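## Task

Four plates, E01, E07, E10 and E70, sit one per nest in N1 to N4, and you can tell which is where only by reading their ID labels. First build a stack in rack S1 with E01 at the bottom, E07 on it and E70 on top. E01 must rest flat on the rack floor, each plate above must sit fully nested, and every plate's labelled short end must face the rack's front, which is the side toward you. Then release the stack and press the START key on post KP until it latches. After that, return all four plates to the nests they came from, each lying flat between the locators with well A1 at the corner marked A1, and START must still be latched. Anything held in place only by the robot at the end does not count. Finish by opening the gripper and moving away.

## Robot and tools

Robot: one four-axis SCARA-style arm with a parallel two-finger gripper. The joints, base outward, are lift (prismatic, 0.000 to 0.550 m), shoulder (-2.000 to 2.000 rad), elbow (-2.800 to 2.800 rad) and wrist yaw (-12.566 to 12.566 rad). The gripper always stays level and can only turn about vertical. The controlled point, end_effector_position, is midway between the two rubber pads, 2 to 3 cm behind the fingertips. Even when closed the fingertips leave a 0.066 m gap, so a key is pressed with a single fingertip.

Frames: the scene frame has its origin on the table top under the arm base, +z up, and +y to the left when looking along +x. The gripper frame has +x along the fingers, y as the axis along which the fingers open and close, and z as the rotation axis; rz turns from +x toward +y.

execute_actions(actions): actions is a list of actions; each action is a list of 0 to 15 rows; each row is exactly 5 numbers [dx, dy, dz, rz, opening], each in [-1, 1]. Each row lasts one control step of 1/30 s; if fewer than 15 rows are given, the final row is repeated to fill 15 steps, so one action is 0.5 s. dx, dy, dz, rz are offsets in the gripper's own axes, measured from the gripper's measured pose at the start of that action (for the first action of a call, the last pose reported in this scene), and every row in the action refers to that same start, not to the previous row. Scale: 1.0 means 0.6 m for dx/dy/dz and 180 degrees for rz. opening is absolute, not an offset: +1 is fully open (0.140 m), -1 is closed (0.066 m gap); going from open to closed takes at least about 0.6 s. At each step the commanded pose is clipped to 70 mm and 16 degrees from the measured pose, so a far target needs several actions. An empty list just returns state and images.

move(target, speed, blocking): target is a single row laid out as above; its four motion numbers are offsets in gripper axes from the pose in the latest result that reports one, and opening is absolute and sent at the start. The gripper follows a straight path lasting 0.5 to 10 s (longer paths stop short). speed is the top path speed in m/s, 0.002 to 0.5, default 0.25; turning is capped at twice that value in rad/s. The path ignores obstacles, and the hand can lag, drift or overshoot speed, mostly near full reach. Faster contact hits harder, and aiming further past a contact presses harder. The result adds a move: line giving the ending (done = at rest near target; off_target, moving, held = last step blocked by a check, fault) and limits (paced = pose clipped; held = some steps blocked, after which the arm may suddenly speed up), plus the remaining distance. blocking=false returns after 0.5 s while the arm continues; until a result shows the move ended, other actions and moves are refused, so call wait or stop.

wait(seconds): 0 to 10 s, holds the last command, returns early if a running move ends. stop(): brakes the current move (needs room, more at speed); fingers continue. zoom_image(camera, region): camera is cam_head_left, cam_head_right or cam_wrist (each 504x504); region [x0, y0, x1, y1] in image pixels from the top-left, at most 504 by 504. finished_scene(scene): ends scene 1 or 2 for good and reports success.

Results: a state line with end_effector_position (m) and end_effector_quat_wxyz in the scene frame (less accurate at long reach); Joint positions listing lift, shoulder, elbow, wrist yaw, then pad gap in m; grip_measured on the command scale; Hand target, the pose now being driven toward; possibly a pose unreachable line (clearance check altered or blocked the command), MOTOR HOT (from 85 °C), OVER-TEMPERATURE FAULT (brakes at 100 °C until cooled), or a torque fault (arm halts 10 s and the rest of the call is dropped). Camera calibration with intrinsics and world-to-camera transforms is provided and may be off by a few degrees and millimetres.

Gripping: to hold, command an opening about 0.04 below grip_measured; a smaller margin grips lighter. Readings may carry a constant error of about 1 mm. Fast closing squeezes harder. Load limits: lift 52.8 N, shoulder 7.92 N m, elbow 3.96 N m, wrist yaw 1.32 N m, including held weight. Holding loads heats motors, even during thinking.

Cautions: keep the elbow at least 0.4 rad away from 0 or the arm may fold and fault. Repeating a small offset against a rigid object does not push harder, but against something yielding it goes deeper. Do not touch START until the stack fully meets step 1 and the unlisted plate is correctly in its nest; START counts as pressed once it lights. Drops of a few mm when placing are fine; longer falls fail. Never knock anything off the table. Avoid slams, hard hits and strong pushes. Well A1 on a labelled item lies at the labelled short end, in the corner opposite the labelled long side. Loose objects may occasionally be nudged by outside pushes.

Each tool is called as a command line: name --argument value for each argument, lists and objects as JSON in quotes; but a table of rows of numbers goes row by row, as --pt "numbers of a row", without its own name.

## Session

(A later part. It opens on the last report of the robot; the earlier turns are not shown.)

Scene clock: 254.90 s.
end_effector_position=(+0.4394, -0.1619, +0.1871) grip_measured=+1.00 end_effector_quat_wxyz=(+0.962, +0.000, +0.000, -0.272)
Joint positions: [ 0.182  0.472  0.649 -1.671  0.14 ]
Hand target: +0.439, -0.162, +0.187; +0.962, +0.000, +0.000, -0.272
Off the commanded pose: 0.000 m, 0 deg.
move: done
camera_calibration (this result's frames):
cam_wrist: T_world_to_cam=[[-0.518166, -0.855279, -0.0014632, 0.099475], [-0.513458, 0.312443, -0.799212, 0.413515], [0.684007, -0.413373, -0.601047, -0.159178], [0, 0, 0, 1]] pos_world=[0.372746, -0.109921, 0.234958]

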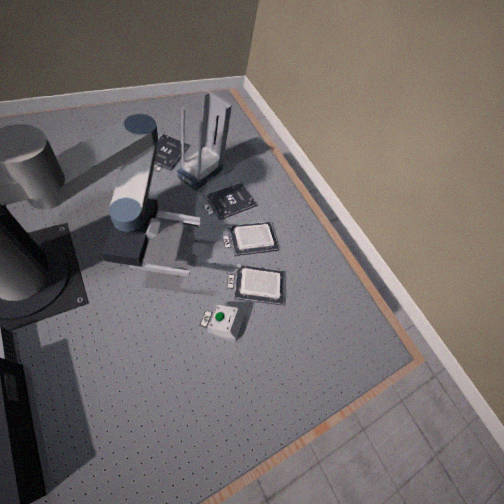

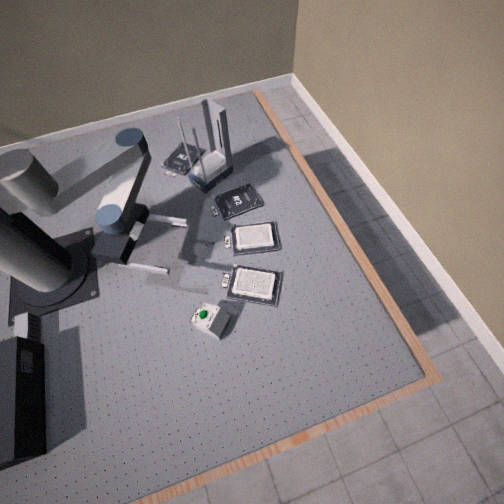

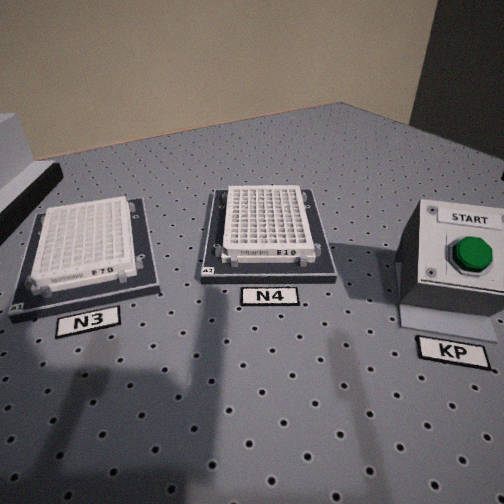

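zoom_image --camera "cam_wrist" --region '[0, 180, 170, 350]'

zoom_image --camera "cam_wrist" --region '[185, 170, 355, 320]'

zoom_image --camera "cam_wrist" --region '[354, 190, 504, 380]'

Region (0, 180, 170, 350) of cam_wrist's 504x504 image, scaled by 2.965, with more detail than that image has.

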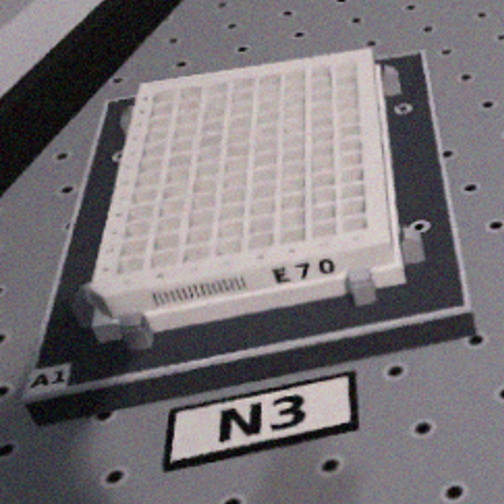

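Region (185, 170, 355, 320) of cam_wrist's 504x504 image, scaled by 2.965, with more detail than that image has; it fills the top 445 rows of this view, and the rest is white.

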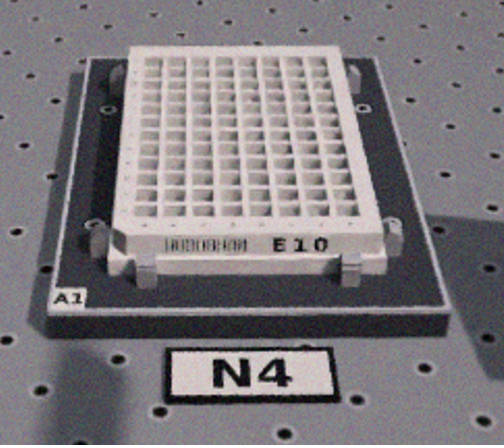

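Region (354, 190, 504, 380) of cam_wrist's 504x504 image, scaled by 2.653, with more detail than that image has; it fills the left 398 columns of this view, and the rest is white.

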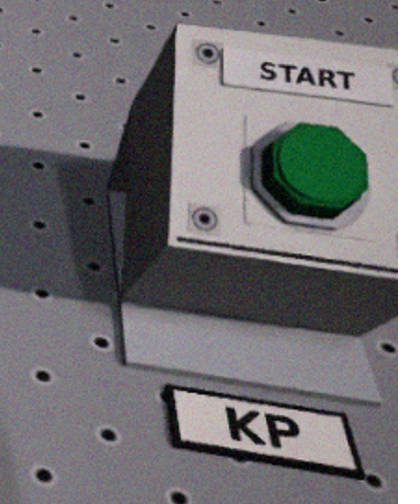

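move --target '[0.12953, 0.21507, -0.211, 0.1006, 0.2]' --speed 0.3

zoom_image --camera "cam_wrist" --region '[130, 80, 420, 250]'

Scene clock: 270.33 s.
end_effector_position=(+0.5731, -0.0924, +0.0604) grip_measured=+0.20 end_effector_quat_wxyz=(+0.993, +0.000, +0.000, -0.116)
Joint positions: [ 0.055  0.679  1.076 -1.989  0.11 ]
Hand target: +0.573, -0.093, +0.060; +0.993, +0.000, +0.000, -0.117
Off the commanded pose: 0.000 m, 0 deg.
move: done
camera_calibration (this result's frames):
cam_wrist: T_world_to_cam=[[-0.226075, -0.974109, -0.0014632, 0.0496439], [-0.585222, 0.137021, -0.799212, 0.38416], [0.77872, -0.179825, -0.601047, -0.330767], [0, 0, 0, 1]] pos_world=[0.493617, -0.0637596, 0.108291]

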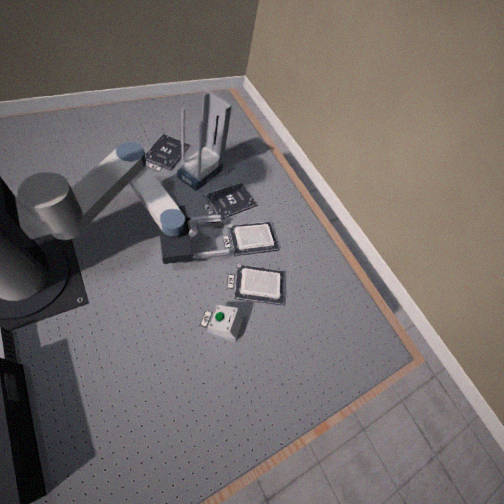

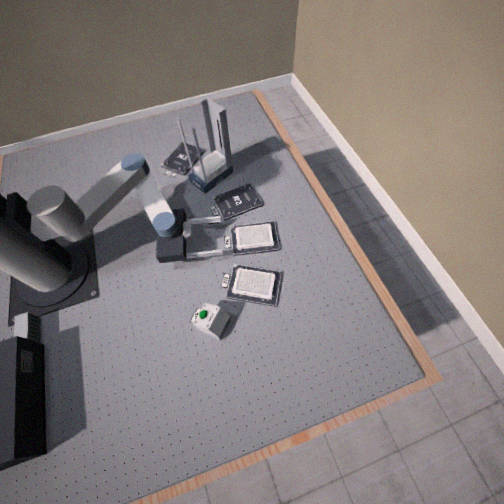

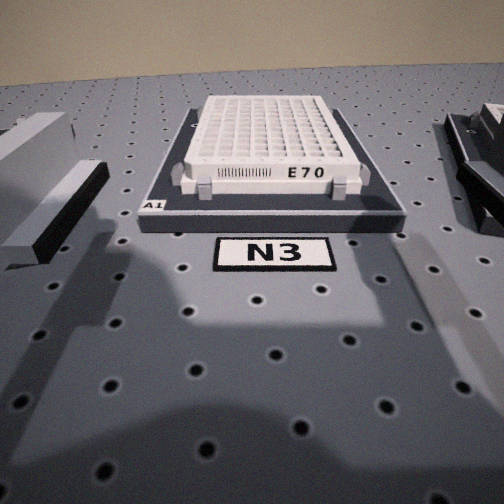

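Region (130, 80, 420, 250) of cam_wrist's 504x504 image, scaled by 1.738, with more detail than that image has; it fills the top 295 rows of this view, and the rest is white.

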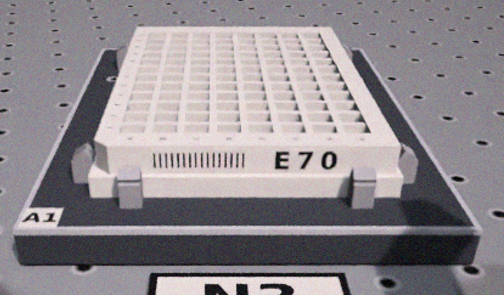

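move --target '[0.2088, 0.0027, 0, 0.00394, 0.2]' --speed 0.25

move --target '[0, 0, -0.0433, 0, 0.2]' --speed 0.05

Scene clock: 276.27 s.
end_effector_position=(+0.6955, -0.1198, +0.0604) grip_measured=+0.20 end_effector_quat_wxyz=(+0.994, +0.000, +0.000, -0.110)
Joint positions: [ 0.055  0.419  1.715 -2.354  0.11 ]
Hand target: +0.695, -0.120, +0.060; +0.994, +0.000, +0.000, -0.110
Off the commanded pose: 0.000 m, 0 deg.
move: done
camera_calibration (this result's frames):
cam_wrist: T_world_to_cam=[[-0.213803, -0.976876, -0.0014632, 0.0417534], [-0.5869, 0.129648, -0.799212, 0.459785], [0.780921, -0.170015, -0.601047, -0.431295], [0, 0, 0, 1]] pos_world=[0.615582, -0.0921494, 0.108298]

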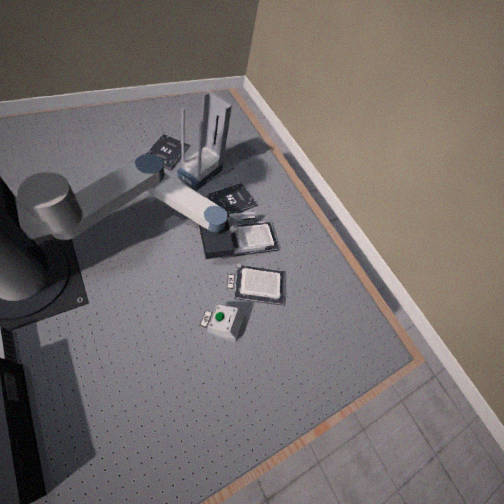

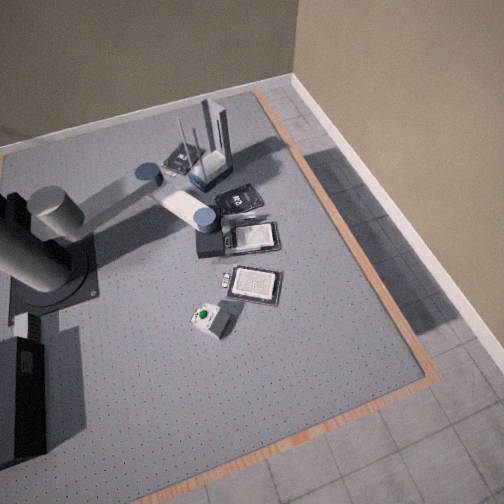

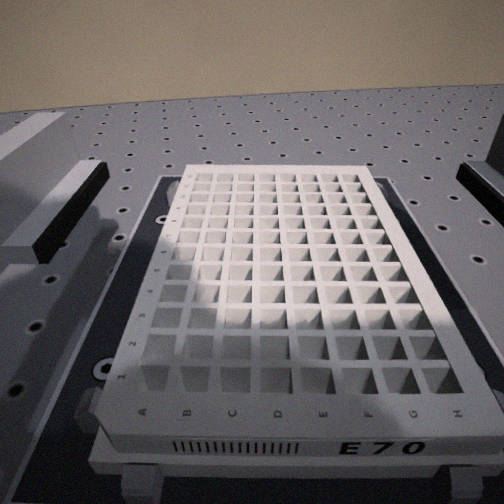

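Scene clock: 277.07 s.
end_effector_position=(+0.6955, -0.1198, +0.0344) grip_measured=+0.20 end_effector_quat_wxyz=(+0.994, +0.000, +0.000, -0.110)
Joint positions: [ 0.029  0.419  1.715 -2.354  0.11 ]
Hand target: +0.695, -0.120, +0.034; +0.994, +0.000, +0.000, -0.110
Off the commanded pose: 0.000 m, 0 deg.
move: done
camera_calibration (this result's frames):
cam_wrist: T_world_to_cam=[[-0.213827, -0.976871, -0.0014632, 0.0417217], [-0.586896, 0.129663, -0.799212, 0.438967], [0.780917, -0.170034, -0.601047, -0.446949], [0, 0, 0, 1]] pos_world=[0.615579, -0.0921574, 0.0822514]

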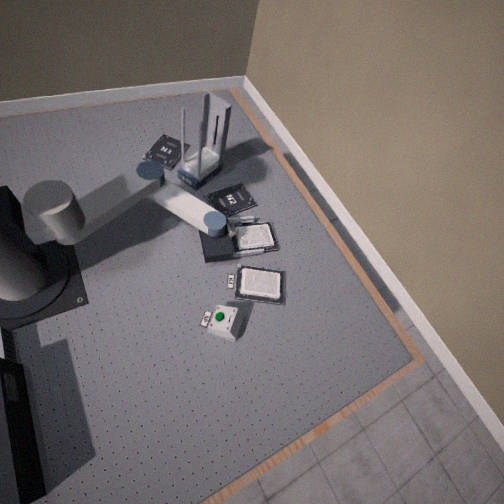

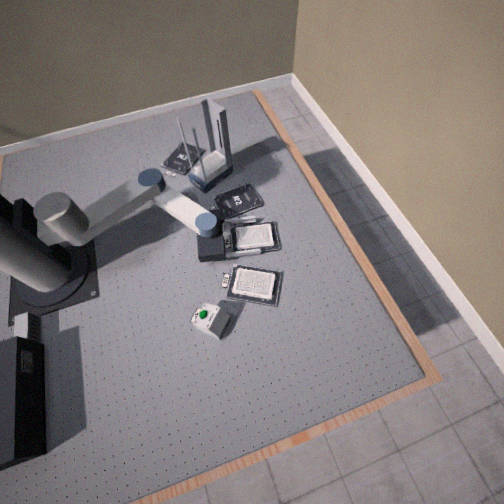

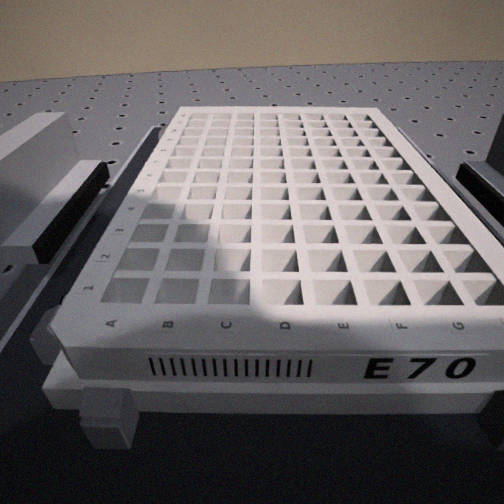

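zoom_image --camera "cam_wrist" --region '[120, 80, 440, 200]'

Region (120, 80, 440, 200) of cam_wrist's 504x504 image, scaled by 1.575, with more detail than that image has; it fills the top 189 rows of this view, and the rest is white.

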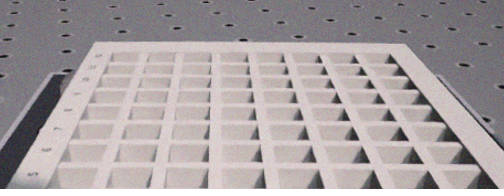

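execute_actions --actions '[[[0.0003,-0.00073,0,-0.0015,0.15],[0.0003,-0.00073,0,-0.0015,0.1],[0.0003,-0.00073,0,-0.0015,0.05],[0.0003,-0.00073,0,-0.0015,0.0],[0.0003,-0.00073,0,-0.0015,-0.05],[0.0003,-0.00073,0,-0.0015,-0.1],[0.0003,-0.00073,0,-0.0015,-0.15],[0.0003,-0.00073,0,-0.0015,-0.2],[0.0003,-0.00073,0,-0.0015,-0.25],[0.0003,-0.00073,0,-0.0015,-0.3],[0.0003,-0.00073,0,-0.0015,-0.35],[0.0003,-0.00073,0,-0.0015,-0.4],[0.0003,-0.00073,0,-0.0015,-0.44],[0.0003,-0.00073,0,-0.0015,-0.47],[0.0003,-0.00073,0,-0.0015,-0.49]],[[0,0,0,0,-0.5],[0,0,0,0,-0.51],[0,0,0,0,-0.52],[0,0,0,0,-0.53],[0,0,0,0,-0.535],[0,0,0,0,-0.54],[0,0,0,0,-0.545],[0,0,0,0,-0.55],[0,0,0,0,-0.555],[0,0,0,0,-0.56],[0,0,0,0,-0.565],[0,0,0,0,-0.57],[0,0,0,0,-0.58],[0,0,0,0,-0.59],[0,0,0,0,-0.6]]]'

move --target '[0, 0, 0.025, 0, -0.6]' --speed 0.04

Scene clock: 288.13 s.
end_effector_position=(+0.6955, -0.1203, +0.0344) grip_measured=-0.56 end_effector_quat_wxyz=(+0.994, +0.000, +0.000, -0.113)
Joint positions: [ 0.029  0.419  1.716 -2.36   0.082]
Hand target: +0.696, -0.120, +0.034; +0.994, +0.000, +0.000, -0.113
Off the commanded pose: 0.000 m, 0 deg.
camera_calibration (this result's frames):
cam_wrist: T_world_to_cam=[[-0.218489, -0.975838, -0.0014632, 0.0445857], [-0.586271, 0.132463, -0.799212, 0.438963], [0.780096, -0.173761, -0.601047, -0.44695], [0, 0, 0, 1]] pos_world=[0.615757, -0.0923006, 0.0822521]

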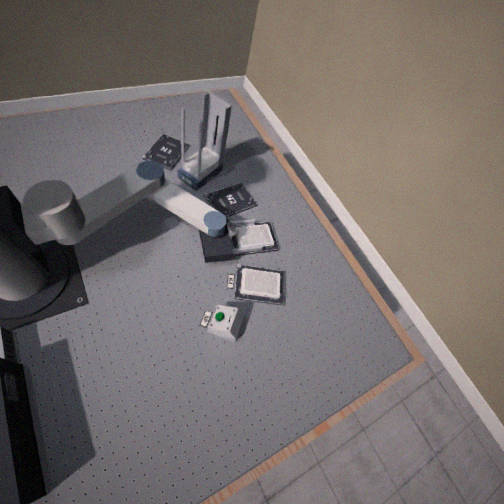

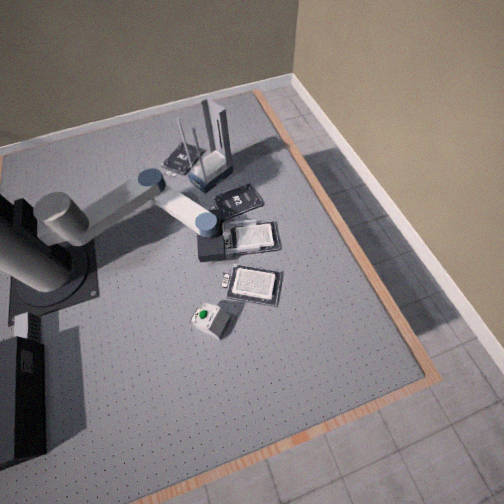

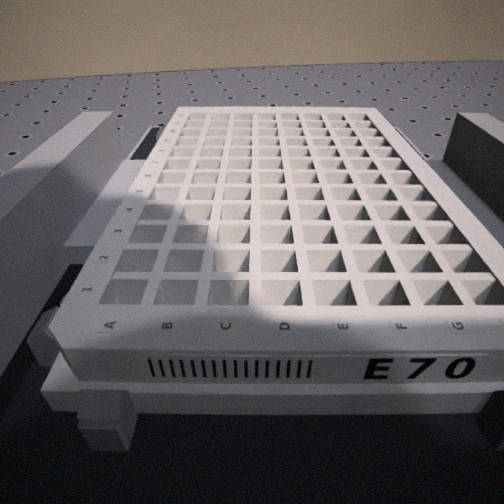

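Scene clock: 288.83 s.
end_effector_position=(+0.6955, -0.1203, +0.0494) grip_measured=-0.56 end_effector_quat_wxyz=(+0.994, +0.000, +0.000, -0.113)
Joint positions: [ 0.044  0.419  1.716 -2.36   0.082]
Hand target: +0.696, -0.120, +0.049; +0.994, +0.000, +0.000, -0.113
Off the commanded pose: 0.000 m, 0 deg.
move: done
camera_calibration (this result's frames):
cam_wrist: T_world_to_cam=[[-0.218488, -0.975839, -0.0014632, 0.0446073], [-0.586271, 0.132463, -0.799212, 0.450995], [0.780096, -0.17376, -0.601047, -0.437902], [0, 0, 0, 1]] pos_world=[0.615757, -0.0923004, 0.097306]

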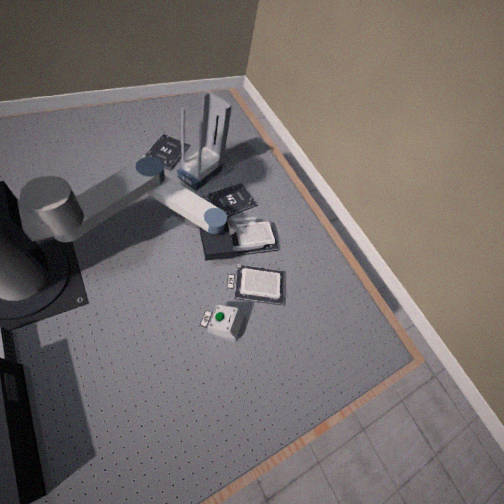

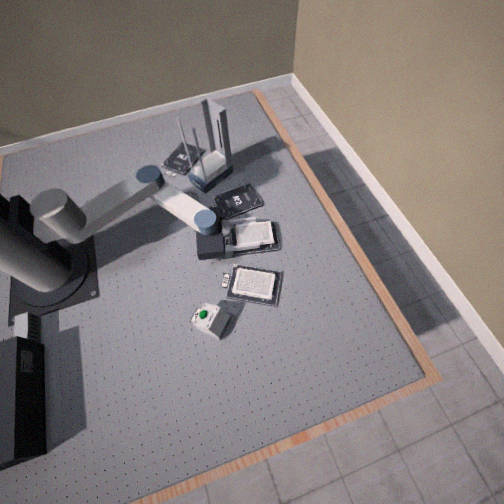

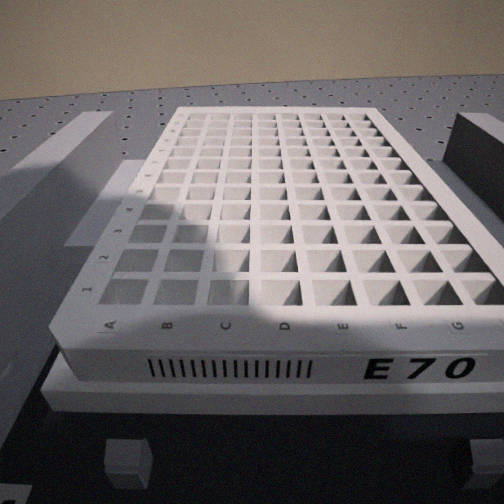

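move --target '[-0.0716, 0.2883, 0.4593, 0.0998, -0.6]' --speed 0.3

Scene clock: 294.00 s.
end_effector_position=(+0.6923, +0.0580, +0.3250) grip_measured=-0.56 end_effector_quat_wxyz=(+0.999, +0.000, +0.000, +0.044)
Joint positions: [ 0.32   0.801  1.637 -2.349  0.082]
Hand target: +0.692, +0.058, +0.325; +0.999, +0.000, +0.000, +0.044
Off the commanded pose: 0.000 m, 0 deg.
move: done
camera_calibration (this result's frames):
cam_wrist: T_world_to_cam=[[0.0937669, -0.995593, -0.0014632, 0.00333254], [-0.598509, -0.0551942, -0.799212, 0.665122], [0.795609, 0.0758154, -0.601047, -0.263936], [0, 0, 0, 1]] pos_world=[0.607759, 0.0600391, 0.37294]

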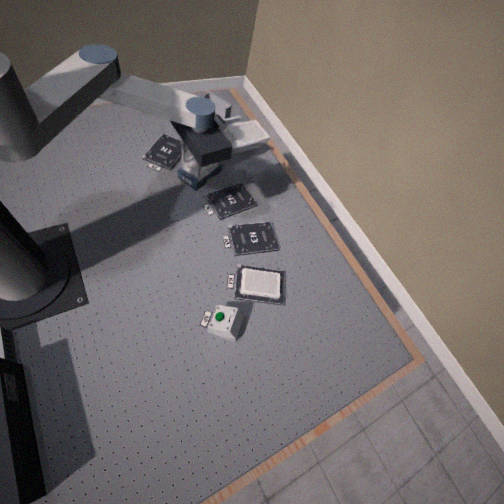

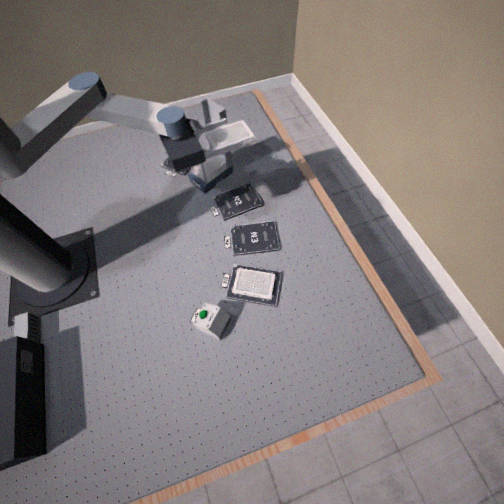

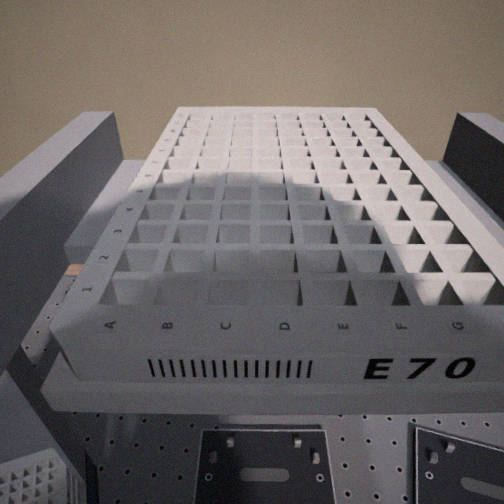

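move --target '[-0.05492, 0.28191, 0, 0.12081, -0.6]' --speed 0.25

move --target '[0, 0, -0.0417, 0, -0.6]' --speed 0.03

zoom_image --camera "cam_wrist" --region '[120, 60, 440, 200]'

Scene clock: 299.40 s.
end_effector_position=(+0.6444, +0.2237, +0.3250) grip_measured=-0.56 end_effector_quat_wxyz=(+0.973, +0.000, +0.000, +0.232)
Joint positions: [ 0.32   1.118  1.633 -2.283  0.082]
Hand target: +0.644, +0.224, +0.325; +0.973, +0.000, +0.000, +0.232
Off the commanded pose: 0.000 m, 0 deg.
move: done
camera_calibration (this result's frames):
cam_wrist: T_world_to_cam=[[0.456527, -0.889709, -0.0014632, -0.0846449], [-0.535292, -0.273354, -0.799212, 0.653678], [0.710666, 0.365645, -0.601047, -0.248509], [0, 0, 0, 1]] pos_world=[0.565158, 0.194242, 0.372938]

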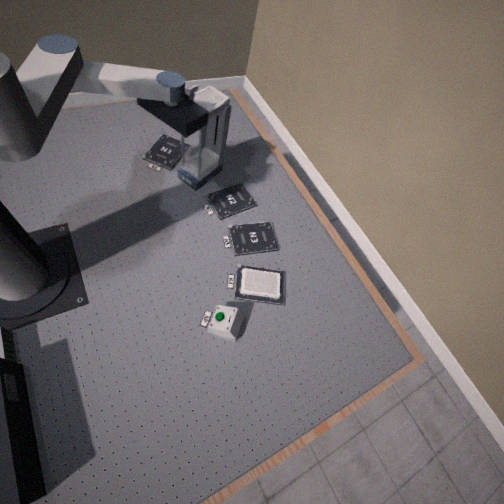

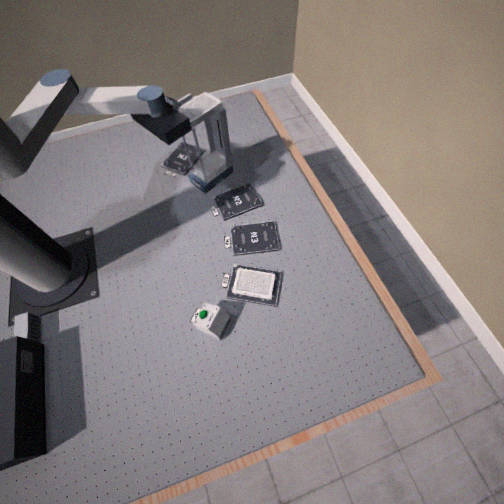

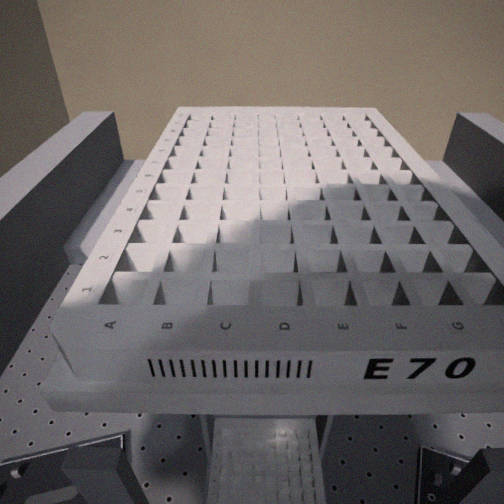

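Scene clock: 300.47 s.
end_effector_position=(+0.6444, +0.2237, +0.2999) grip_measured=-0.56 end_effector_quat_wxyz=(+0.973, +0.000, +0.000, +0.232)
Joint positions: [ 0.295  1.118  1.633 -2.283  0.082]
Hand target: +0.644, +0.224, +0.300; +0.973, +0.000, +0.000, +0.232
Off the commanded pose: 0.000 m, 0 deg.
move: done
camera_calibration (this result's frames):
cam_wrist: T_world_to_cam=[[0.45653, -0.889707, -0.0014632, -0.0846802], [-0.535291, -0.273356, -0.799212, 0.633617], [0.710665, 0.365648, -0.601047, -0.263593], [0, 0, 0, 1]] pos_world=[0.565155, 0.194245, 0.347839]

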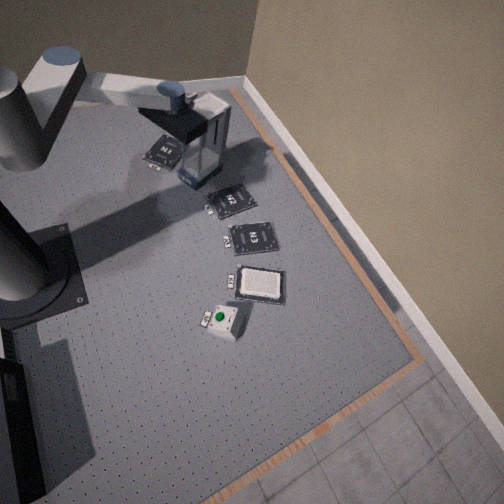

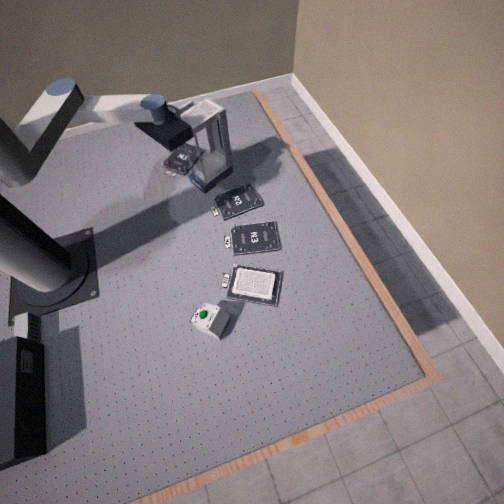

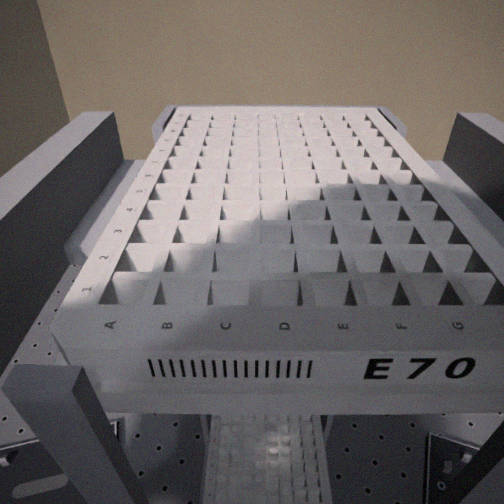

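Region (120, 60, 440, 200) of cam_wrist's 504x504 image, scaled by 1.575, with more detail than that image has; it fills the top 220 rows of this view, and the rest is white.

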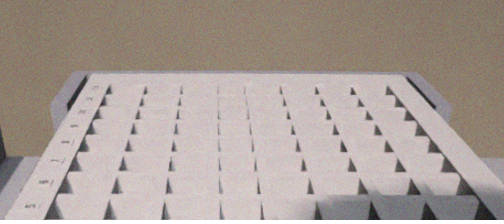

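move --target '[0, 0, -0.3315, 0, -0.6]' --speed 0.2

move --target '[0, 0, -0.0185, 0, -0.6]' --speed 0.015

Scene clock: 303.90 s.
end_effector_position=(+0.6444, +0.2237, +0.1010) grip_measured=-0.56 end_effector_quat_wxyz=(+0.973, +0.000, +0.000, +0.232)
Joint positions: [ 0.096  1.118  1.633 -2.283  0.082]
Hand target: +0.644, +0.224, +0.101; +0.973, +0.000, +0.000, +0.232
Off the commanded pose: 0.000 m, 0 deg.
move: done
camera_calibration (this result's frames):
cam_wrist: T_world_to_cam=[[0.456484, -0.88973, -0.0014632, -0.0849549], [-0.535305, -0.273329, -0.799212, 0.474589], [0.710683, 0.365611, -0.601047, -0.383188], [0, 0, 0, 1]] pos_world=[0.565156, 0.19423, 0.148859]

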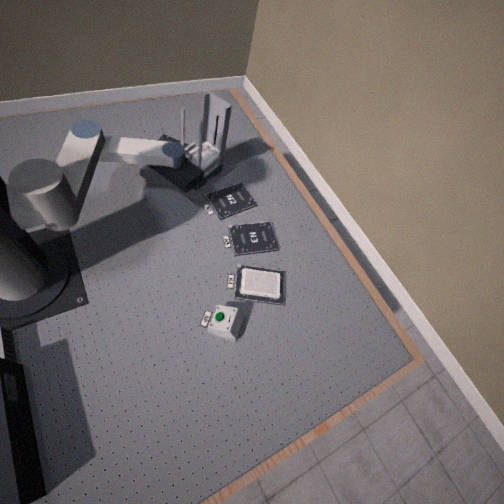

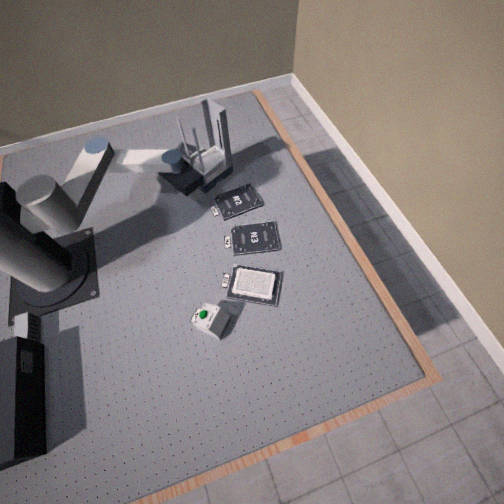

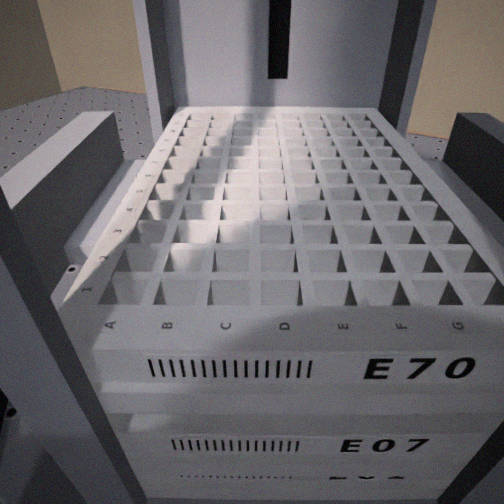

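Scene clock: 304.87 s.
end_effector_position=(+0.6444, +0.2237, +0.0898) grip_measured=-0.56 end_effector_quat_wxyz=(+0.973, +0.000, +0.000, +0.232)
Joint positions: [ 0.085  1.118  1.633 -2.283  0.082]
Hand target: +0.644, +0.224, +0.090; +0.973, +0.000, +0.000, +0.232
Off the commanded pose: 0.000 m, 0 deg.
move: done
camera_calibration (this result's frames):
cam_wrist: T_world_to_cam=[[0.456485, -0.88973, -0.0014632, -0.0849713], [-0.535305, -0.273329, -0.799212, 0.465696], [0.710683, 0.365611, -0.601047, -0.389876], [0, 0, 0, 1]] pos_world=[0.565156, 0.19423, 0.137732]

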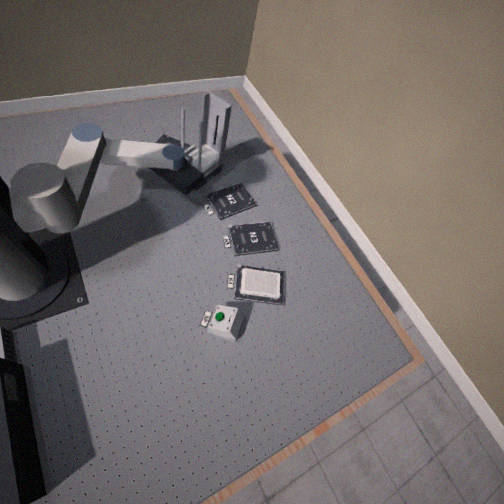

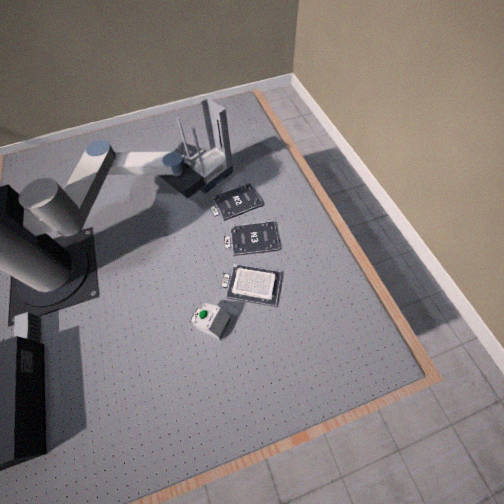

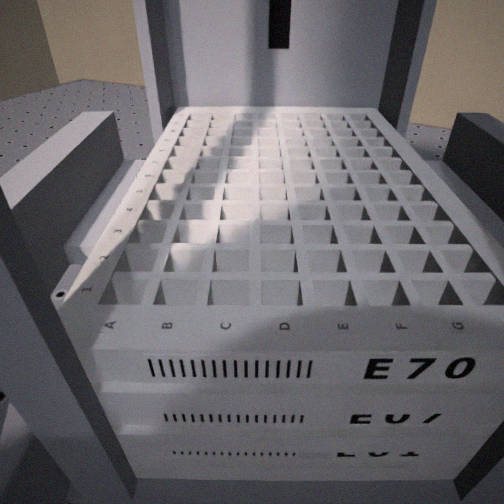

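execute_actions --actions '[[[0,0,0,0,-0.58],[0,0,0,0,-0.57],[0,0,0,0,-0.56],[0,0,0,0,-0.55],[0,0,0,0,-0.54],[0,0,0,0,-0.52],[0,0,0,0,-0.5],[0,0,0,0,-0.45],[0,0,0,0,-0.4],[0,0,0,0,-0.35],[0,0,0,0,-0.3],[0,0,0,0,-0.25],[0,0,0,0,-0.2],[0,0,0,0,-0.15],[0,0,0,0,-0.1]],[[0,0,0,0,-0.05],[0,0,0,0,0.0],[0,0,0,0,0.05],[0,0,0,0,0.1],[0,0,0,0,0.15],[0,0,0,0,0.2]]]'

move --target '[-0.2, 0, 0, 0, 0.2]' --speed 0.2

zoom_image --camera "cam_wrist" --region '[150, 30, 410, 230]'

Scene clock: 310.13 s.
end_effector_position=(+0.6444, +0.2237, +0.0898) grip_measured=+0.20 end_effector_quat_wxyz=(+0.973, +0.000, +0.000, +0.232)
Joint positions: [ 0.085  1.118  1.633 -2.283  0.11 ]
Hand target: +0.644, +0.224, +0.090; +0.973, +0.000, +0.000, +0.232
Off the commanded pose: 0.000 m, 0 deg.
camera_calibration (this result's frames):
cam_wrist: T_world_to_cam=[[0.456486, -0.88973, -0.0014632, -0.084972], [-0.535304, -0.27333, -0.799212, 0.465696], [0.710683, 0.365612, -0.601047, -0.389876], [0, 0, 0, 1]] pos_world=[0.565156, 0.19423, 0.137732]

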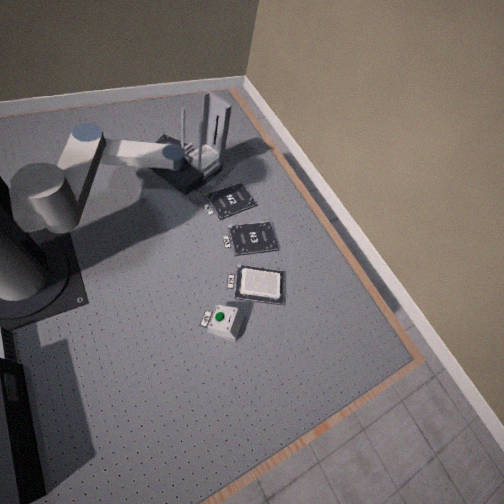

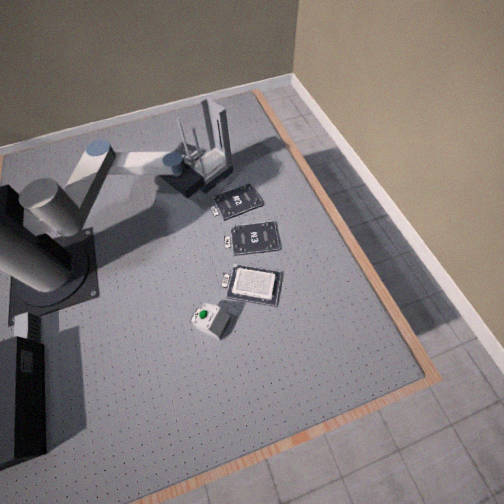

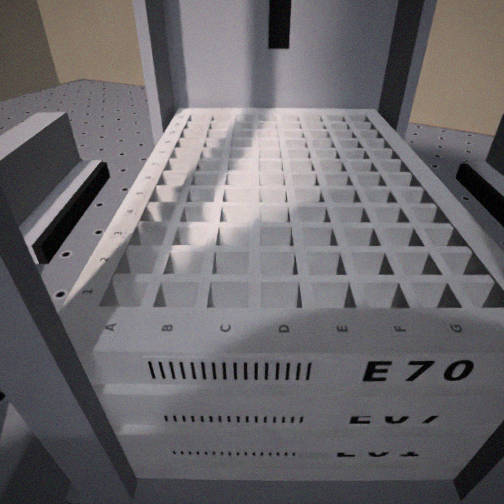

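Scene clock: 311.10 s.
end_effector_position=(+0.5373, +0.1694, +0.0898) grip_measured=+0.20 end_effector_quat_wxyz=(+0.973, +0.000, +0.000, +0.232)
Joint positions: [ 0.085  1.339  1.037 -1.908  0.11 ]
Hand target: +0.537, +0.169, +0.090; +0.973, +0.000, +0.000, +0.232
Off the commanded pose: 0.000 m, 0 deg.
move: done
camera_calibration (this result's frames):
cam_wrist: T_world_to_cam=[[0.456177, -0.889888, -0.0014632, -0.0842129], [-0.535399, -0.273144, -0.799212, 0.393542], [0.71081, 0.365366, -0.601047, -0.293939], [0, 0, 0, 1]] pos_world=[0.458052, 0.139949, 0.137729]

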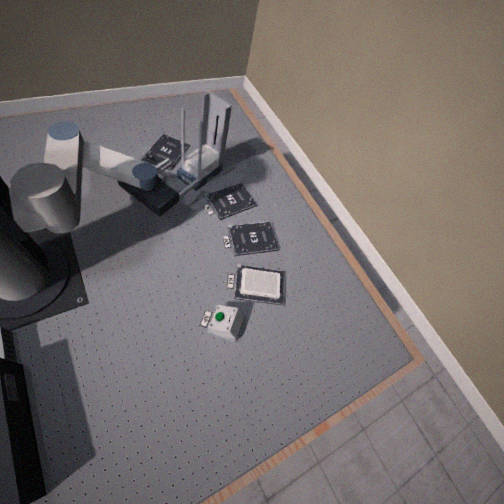

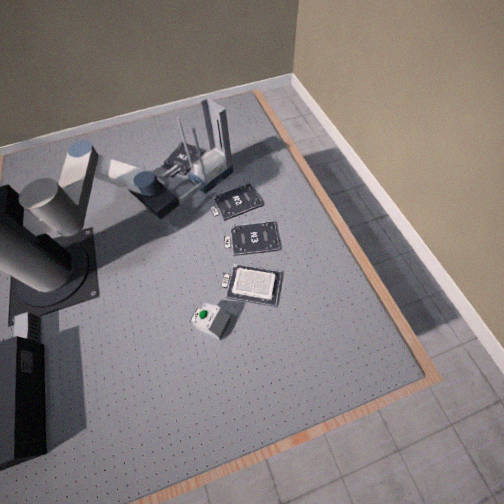

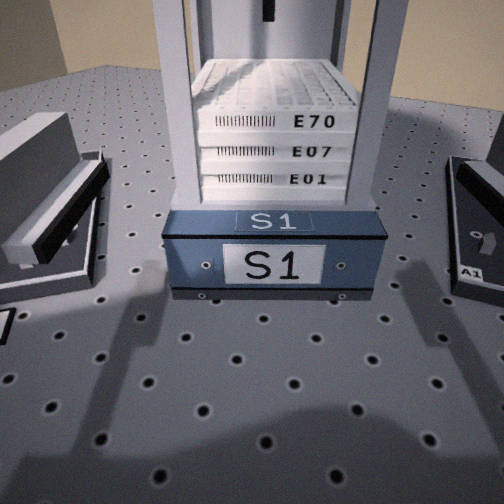

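Region (150, 30, 410, 230) of cam_wrist's 504x504 image, scaled by 1.938, with more detail than that image has; it fills the top 388 rows of this view, and the rest is white.

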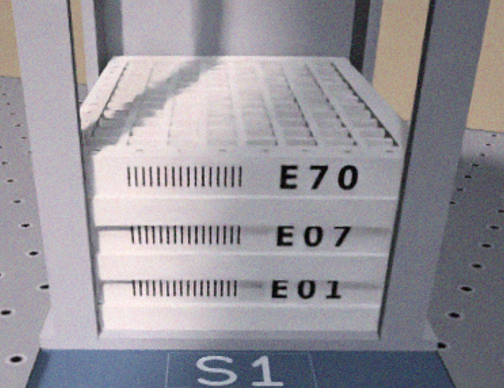

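move --target '[-0.6042, -0.6084, 0.0387, -0.4047, -1.0]' --speed 0.3

Scene clock: 324.47 s.
end_effector_position=(+0.3788, -0.3199, +0.1130) grip_measured=-0.99 end_effector_quat_wxyz=(+0.920, +0.000, +0.000, -0.391)
Joint positions: [ 0.108 -0.175  0.964 -1.592  0.066]
Hand target: +0.379, -0.320, +0.113; +0.920, +0.000, +0.000, -0.391
Off the commanded pose: 0.000 m, 0 deg.
move: done
camera_calibration (this result's frames):
cam_wrist: T_world_to_cam=[[-0.715617, -0.698491, -0.0014632, 0.0578652], [-0.41899, 0.430938, -0.799212, 0.37471], [0.558873, -0.571317, -0.601047, -0.230683], [0, 0, 0, 1]] pos_world=[0.327331, -0.252851, 0.160906]

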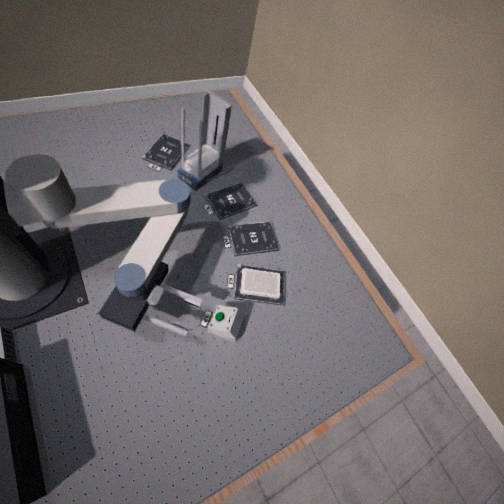

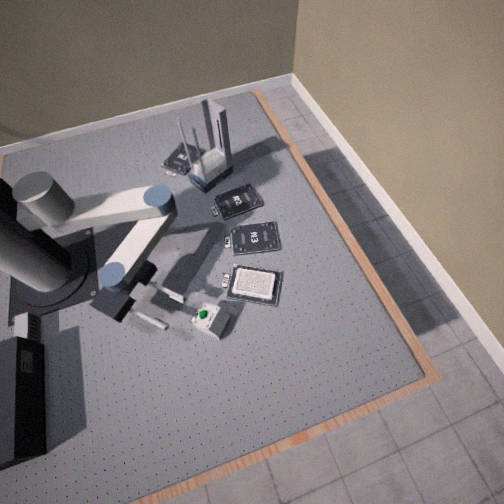

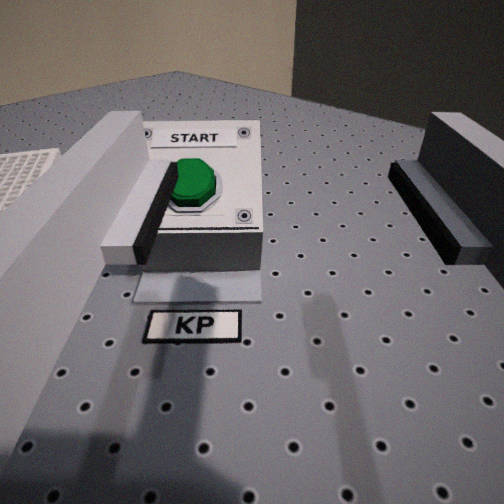

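zoom_image --camera "cam_wrist" --region '[90, 100, 290, 350]'

Region (90, 100, 290, 350) of cam_wrist's 504x504 image, scaled by 2.016, with more detail than that image has; it fills the left 403 columns of this view, and the rest is white.

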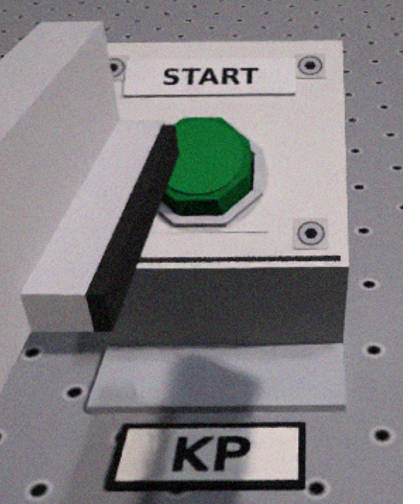

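move --target '[0.10177, -0.00323, -0.0433, 0.0069, -1.0]' --speed 0.1

zoom_image --camera "cam_wrist" --region '[60, 60, 300, 300]'

Scene clock: 341.50 s.
end_effector_position=(+0.4200, -0.3651, +0.0870) grip_measured=-0.99 end_effector_quat_wxyz=(+0.925, +0.000, +0.000, -0.381)
Joint positions: [ 0.082 -0.227  1.239 -1.793  0.066]
Hand target: +0.420, -0.365, +0.087; +0.925, +0.000, +0.000, -0.381
Off the commanded pose: 0.000 m, 0 deg.
move: done
camera_calibration (this result's frames):
cam_wrist: T_world_to_cam=[[-0.699913, -0.714226, -0.0014632, 0.0433534], [-0.428466, 0.421517, -0.799212, 0.391168], [0.571435, -0.558752, -0.601047, -0.295867], [0, 0, 0, 1]] pos_world=[0.367014, -0.299236, 0.13486]

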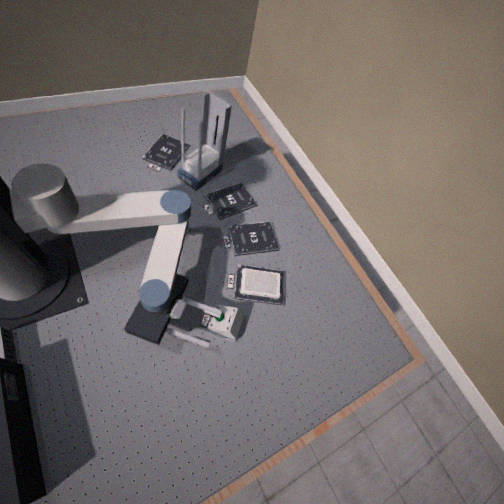

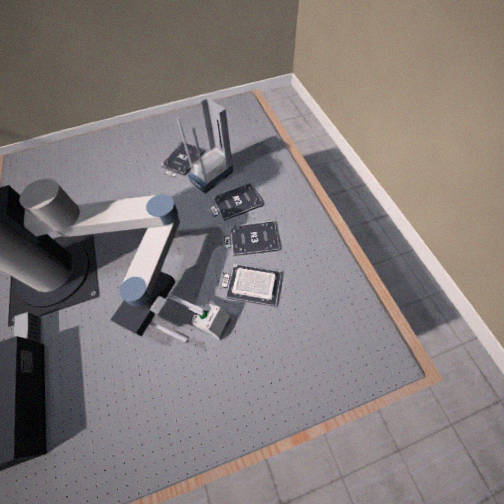

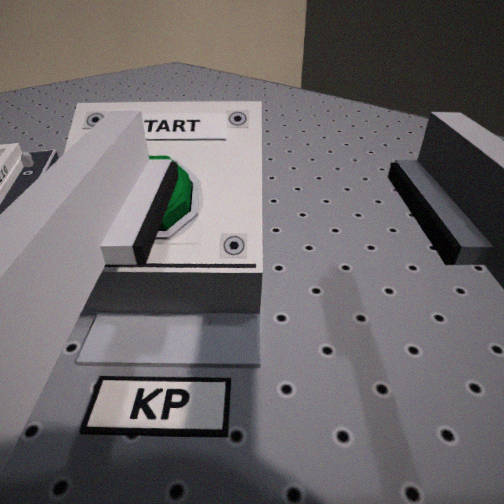

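Region (60, 60, 300, 300) of cam_wrist's 504x504 image, scaled by 2.100, with more detail than that image has.

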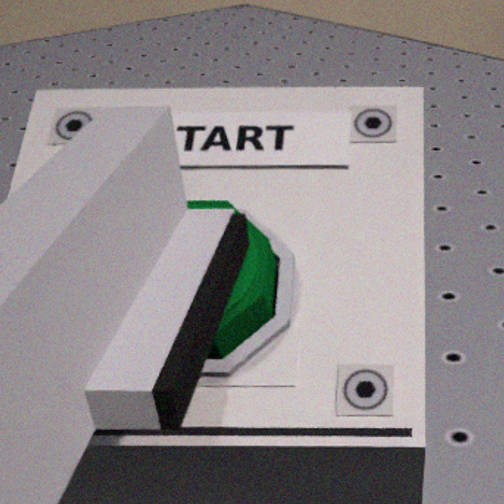

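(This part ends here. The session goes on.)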